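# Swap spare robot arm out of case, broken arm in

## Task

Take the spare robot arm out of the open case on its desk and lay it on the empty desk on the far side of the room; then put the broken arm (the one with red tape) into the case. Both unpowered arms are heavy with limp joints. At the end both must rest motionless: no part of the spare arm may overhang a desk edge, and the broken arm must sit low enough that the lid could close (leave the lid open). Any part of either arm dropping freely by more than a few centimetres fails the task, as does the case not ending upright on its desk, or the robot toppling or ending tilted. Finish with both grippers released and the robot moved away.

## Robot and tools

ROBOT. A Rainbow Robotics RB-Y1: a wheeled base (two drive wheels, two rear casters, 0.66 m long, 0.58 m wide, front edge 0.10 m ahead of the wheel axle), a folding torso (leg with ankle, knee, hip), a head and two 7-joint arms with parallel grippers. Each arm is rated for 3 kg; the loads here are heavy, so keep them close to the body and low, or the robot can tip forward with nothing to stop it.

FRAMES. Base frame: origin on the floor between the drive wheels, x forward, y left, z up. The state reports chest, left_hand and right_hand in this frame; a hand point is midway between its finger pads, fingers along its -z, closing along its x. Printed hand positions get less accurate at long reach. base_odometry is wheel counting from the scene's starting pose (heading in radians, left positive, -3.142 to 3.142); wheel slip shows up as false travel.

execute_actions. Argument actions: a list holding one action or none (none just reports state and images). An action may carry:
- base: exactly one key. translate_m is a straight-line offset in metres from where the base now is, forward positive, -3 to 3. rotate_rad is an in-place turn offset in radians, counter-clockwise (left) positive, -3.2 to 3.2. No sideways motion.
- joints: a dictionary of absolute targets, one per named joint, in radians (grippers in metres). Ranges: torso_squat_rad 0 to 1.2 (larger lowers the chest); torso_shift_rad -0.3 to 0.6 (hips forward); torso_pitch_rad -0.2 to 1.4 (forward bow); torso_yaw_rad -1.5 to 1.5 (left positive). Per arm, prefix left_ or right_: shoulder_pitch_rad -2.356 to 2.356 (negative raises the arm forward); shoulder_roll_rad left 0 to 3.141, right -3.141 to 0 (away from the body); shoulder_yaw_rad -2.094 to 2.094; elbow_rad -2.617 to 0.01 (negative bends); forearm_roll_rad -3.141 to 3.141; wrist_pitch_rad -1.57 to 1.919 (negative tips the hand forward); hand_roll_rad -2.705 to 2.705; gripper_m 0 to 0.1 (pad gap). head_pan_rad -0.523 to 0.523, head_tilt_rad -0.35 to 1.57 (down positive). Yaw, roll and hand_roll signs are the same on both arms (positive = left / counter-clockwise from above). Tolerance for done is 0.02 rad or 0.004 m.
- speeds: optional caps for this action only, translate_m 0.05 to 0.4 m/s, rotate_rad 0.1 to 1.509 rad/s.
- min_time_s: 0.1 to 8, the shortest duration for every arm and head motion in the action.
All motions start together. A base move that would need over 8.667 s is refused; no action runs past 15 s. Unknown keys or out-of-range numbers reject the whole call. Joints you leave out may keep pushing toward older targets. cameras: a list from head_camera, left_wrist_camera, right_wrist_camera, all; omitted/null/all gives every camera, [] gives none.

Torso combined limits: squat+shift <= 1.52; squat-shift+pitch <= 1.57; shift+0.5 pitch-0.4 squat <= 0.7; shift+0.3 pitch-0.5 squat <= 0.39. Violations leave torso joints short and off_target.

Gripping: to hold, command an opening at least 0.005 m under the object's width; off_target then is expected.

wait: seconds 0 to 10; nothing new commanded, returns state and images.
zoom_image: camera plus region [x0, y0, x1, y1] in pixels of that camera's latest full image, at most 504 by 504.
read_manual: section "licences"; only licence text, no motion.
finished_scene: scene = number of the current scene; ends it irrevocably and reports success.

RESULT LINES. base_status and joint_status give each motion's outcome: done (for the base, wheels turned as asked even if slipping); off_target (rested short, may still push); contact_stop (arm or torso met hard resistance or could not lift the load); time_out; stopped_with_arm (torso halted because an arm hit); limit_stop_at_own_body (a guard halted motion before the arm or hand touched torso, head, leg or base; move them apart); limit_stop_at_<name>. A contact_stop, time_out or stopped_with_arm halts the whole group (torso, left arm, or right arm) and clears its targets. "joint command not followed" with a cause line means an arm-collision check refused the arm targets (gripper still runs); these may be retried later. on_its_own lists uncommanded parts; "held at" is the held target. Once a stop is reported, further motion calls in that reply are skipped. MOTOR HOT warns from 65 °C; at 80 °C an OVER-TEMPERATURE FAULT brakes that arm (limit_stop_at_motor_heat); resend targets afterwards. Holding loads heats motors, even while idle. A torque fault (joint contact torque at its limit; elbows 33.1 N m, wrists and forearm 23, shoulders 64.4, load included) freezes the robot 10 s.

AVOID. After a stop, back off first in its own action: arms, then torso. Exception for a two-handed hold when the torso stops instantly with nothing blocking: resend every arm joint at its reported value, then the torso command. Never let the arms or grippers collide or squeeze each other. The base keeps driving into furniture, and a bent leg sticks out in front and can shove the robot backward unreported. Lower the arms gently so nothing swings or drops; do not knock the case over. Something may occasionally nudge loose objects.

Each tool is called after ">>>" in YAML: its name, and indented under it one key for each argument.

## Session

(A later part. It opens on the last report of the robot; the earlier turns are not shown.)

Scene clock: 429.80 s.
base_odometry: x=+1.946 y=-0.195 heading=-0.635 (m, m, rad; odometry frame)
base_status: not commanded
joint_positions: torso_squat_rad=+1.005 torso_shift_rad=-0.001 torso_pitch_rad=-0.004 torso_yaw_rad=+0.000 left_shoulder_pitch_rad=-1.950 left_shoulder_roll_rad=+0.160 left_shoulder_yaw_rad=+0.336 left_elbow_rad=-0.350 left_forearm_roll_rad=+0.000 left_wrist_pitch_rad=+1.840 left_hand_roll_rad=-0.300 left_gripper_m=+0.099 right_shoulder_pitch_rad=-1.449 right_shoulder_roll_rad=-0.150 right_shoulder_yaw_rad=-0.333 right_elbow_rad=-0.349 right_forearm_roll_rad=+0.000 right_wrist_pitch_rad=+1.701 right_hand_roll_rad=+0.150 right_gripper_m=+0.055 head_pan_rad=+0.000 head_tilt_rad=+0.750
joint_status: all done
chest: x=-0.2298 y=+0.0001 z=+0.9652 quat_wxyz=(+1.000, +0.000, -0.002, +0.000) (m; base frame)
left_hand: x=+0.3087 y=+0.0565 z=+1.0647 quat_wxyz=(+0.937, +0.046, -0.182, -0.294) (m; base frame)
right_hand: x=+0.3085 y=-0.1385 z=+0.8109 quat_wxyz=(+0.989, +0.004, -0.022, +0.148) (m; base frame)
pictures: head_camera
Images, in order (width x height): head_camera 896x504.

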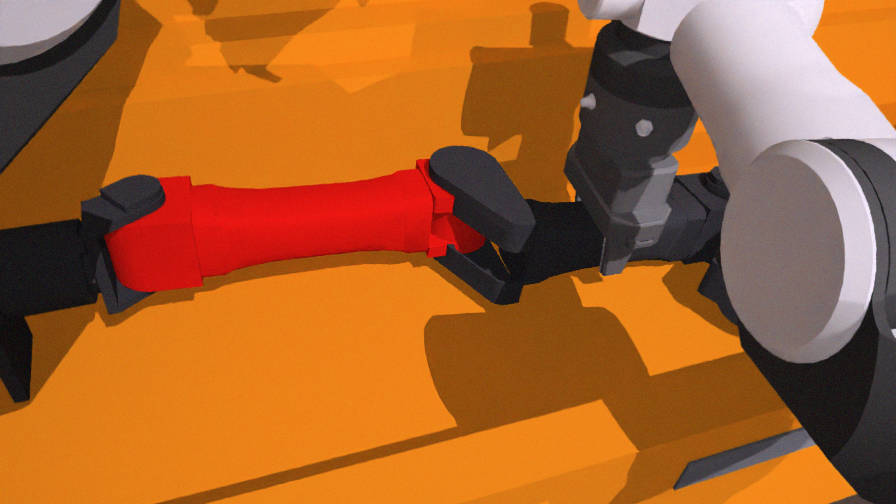

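>>> execute_actions:
  actions:
    - {"joints":{"torso_squat_rad":1.02}}
  cameras: []

>>> execute_actions:
  actions:
    - {"joints":{"right_gripper_m":0.1}}
  cameras: []

>>> execute_actions:
  actions:
    - {"joints":{"torso_squat_rad":0.4}}
  cameras: []

>>> execute_actions:
  actions:
    - {"base":{"translate_m":-0.45},"joints":{"left_shoulder_roll_rad":0.8,"right_shoulder_roll_rad":-0.9,"head_tilt_rad":0.75}}
  cameras: ["head_camera"]

Scene clock: 439.23 s.
base_odometry: x=+1.946 y=-0.195 heading=-0.635 (m, m, rad; odometry frame)
base_status: not commanded
joint_positions: torso_squat_rad=+1.020 torso_shift_rad=-0.002 torso_pitch_rad=-0.006 torso_yaw_rad=+0.000 left_shoulder_pitch_rad=-1.950 left_shoulder_roll_rad=+0.160 left_shoulder_yaw_rad=+0.336 left_elbow_rad=-0.350 left_forearm_roll_rad=+0.000 left_wrist_pitch_rad=+1.840 left_hand_roll_rad=-0.300 left_gripper_m=+0.099 right_shoulder_pitch_rad=-1.454 right_shoulder_roll_rad=-0.152 right_shoulder_yaw_rad=-0.333 right_elbow_rad=-0.352 right_forearm_roll_rad=+0.000 right_wrist_pitch_rad=+1.701 right_hand_roll_rad=+0.150 right_gripper_m=+0.056 head_pan_rad=+0.000 head_tilt_rad=+0.750
joint_status: all done
chest: x=-0.2304 y=+0.0002 z=+0.9562 quat_wxyz=(+1.000, +0.000, -0.003, +0.000) (m; base frame)
left_hand: x=+0.3078 y=+0.0566 z=+1.0565 quat_wxyz=(+0.937, +0.046, -0.183, -0.294) (m; base frame)
right_hand: x=+0.3096 y=-0.1384 z=+0.8059 quat_wxyz=(+0.989, +0.003, -0.026, +0.148) (m; base frame)
pictures: none
No camera images: the call's "cameras" was empty. Leave "cameras" out to get every camera's image.

Scene clock: 440.50 s.
base_odometry: x=+1.946 y=-0.195 heading=-0.635 (m, m, rad; odometry frame)
base_status: not commanded
joint_positions: torso_squat_rad=+1.020 torso_shift_rad=-0.001 torso_pitch_rad=-0.004 torso_yaw_rad=+0.000 left_shoulder_pitch_rad=-1.950 left_shoulder_roll_rad=+0.160 left_shoulder_yaw_rad=+0.336 left_elbow_rad=-0.350 left_forearm_roll_rad=+0.000 left_wrist_pitch_rad=+1.840 left_hand_roll_rad=-0.300 left_gripper_m=+0.099 right_shoulder_pitch_rad=-1.450 right_shoulder_roll_rad=-0.150 right_shoulder_yaw_rad=-0.333 right_elbow_rad=-0.350 right_forearm_roll_rad=+0.000 right_wrist_pitch_rad=+1.700 right_hand_roll_rad=+0.150 right_gripper_m=+0.100 head_pan_rad=+0.000 head_tilt_rad=+0.750
joint_status: all done
chest: x=-0.2298 y=+0.0002 z=+0.9563 quat_wxyz=(+1.000, +0.000, -0.002, +0.000) (m; base frame)
left_hand: x=+0.3086 y=+0.0565 z=+1.0558 quat_wxyz=(+0.937, +0.046, -0.182, -0.294) (m; base frame)
right_hand: x=+0.3091 y=-0.1384 z=+0.8028 quat_wxyz=(+0.989, +0.004, -0.023, +0.148) (m; base frame)
pictures: none
No camera images: the call's "cameras" was empty. Leave "cameras" out to get every camera's image.

Scene clock: 443.63 s.
base_odometry: x=+1.946 y=-0.195 heading=-0.636 (m, m, rad; odometry frame)
base_status: not commanded
joint_positions: torso_squat_rad=+0.400 torso_shift_rad=-0.001 torso_pitch_rad=-0.004 torso_yaw_rad=+0.000 left_shoulder_pitch_rad=-1.950 left_shoulder_roll_rad=+0.160 left_shoulder_yaw_rad=+0.336 left_elbow_rad=-0.350 left_forearm_roll_rad=+0.000 left_wrist_pitch_rad=+1.840 left_hand_roll_rad=-0.300 left_gripper_m=+0.099 right_shoulder_pitch_rad=-1.450 right_shoulder_roll_rad=-0.150 right_shoulder_yaw_rad=-0.333 right_elbow_rad=-0.350 right_forearm_roll_rad=+0.000 right_wrist_pitch_rad=+1.700 right_hand_roll_rad=+0.150 right_gripper_m=+0.100 head_pan_rad=+0.000 head_tilt_rad=+0.750
joint_status: all done
chest: x=-0.2300 y=+0.0002 z=+1.2347 quat_wxyz=(+1.000, +0.000, -0.002, +0.000) (m; base frame)
left_hand: x=+0.3085 y=+0.0566 z=+1.3341 quat_wxyz=(+0.937, +0.046, -0.182, -0.294) (m; base frame)
right_hand: x=+0.3087 y=-0.1382 z=+1.0809 quat_wxyz=(+0.989, +0.004, -0.023, +0.148) (m; base frame)
pictures: none
No camera images: the call's "cameras" was empty. Leave "cameras" out to get every camera's image.

Scene clock: 446.37 s.
base_odometry: x=+1.584 y=+0.072 heading=-0.635 (m, m, rad; odometry frame)
base_status: done
joint_positions: torso_squat_rad=+0.400 torso_shift_rad=-0.001 torso_pitch_rad=-0.004 torso_yaw_rad=+0.000 left_shoulder_pitch_rad=-1.950 left_shoulder_roll_rad=+0.800 left_shoulder_yaw_rad=+0.336 left_elbow_rad=-0.350 left_forearm_roll_rad=+0.000 left_wrist_pitch_rad=+1.840 left_hand_roll_rad=-0.300 left_gripper_m=+0.099 right_shoulder_pitch_rad=-1.450 right_shoulder_roll_rad=-0.900 right_shoulder_yaw_rad=-0.333 right_elbow_rad=-0.350 right_forearm_roll_rad=+0.000 right_wrist_pitch_rad=+1.700 right_hand_roll_rad=+0.150 right_gripper_m=+0.100 head_pan_rad=+0.000 head_tilt_rad=+0.750
joint_status: all done
chest: x=-0.2301 y=+0.0003 z=+1.2347 quat_wxyz=(+1.000, +0.000, -0.002, +0.000) (m; base frame)
left_hand: x=+0.2930 y=+0.3822 z=+1.4460 quat_wxyz=(+0.957, +0.013, -0.289, +0.004) (m; base frame)
right_hand: x=+0.2661 y=-0.5332 z=+1.2304 quat_wxyz=(+0.968, -0.065, -0.140, -0.199) (m; base frame)
pictures: head_camera
Images, in order (width x height): head_camera 896x504.

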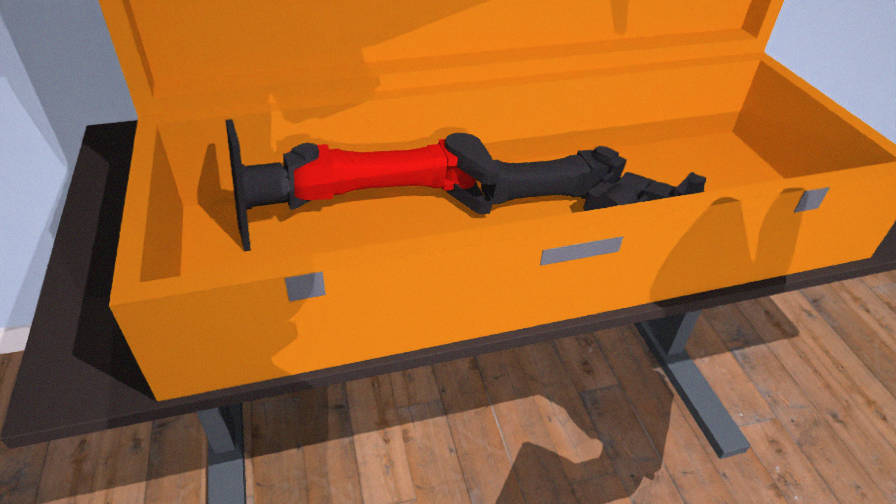

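>>> finished_scene:
  scene: 2

The scene is finished: the task was done.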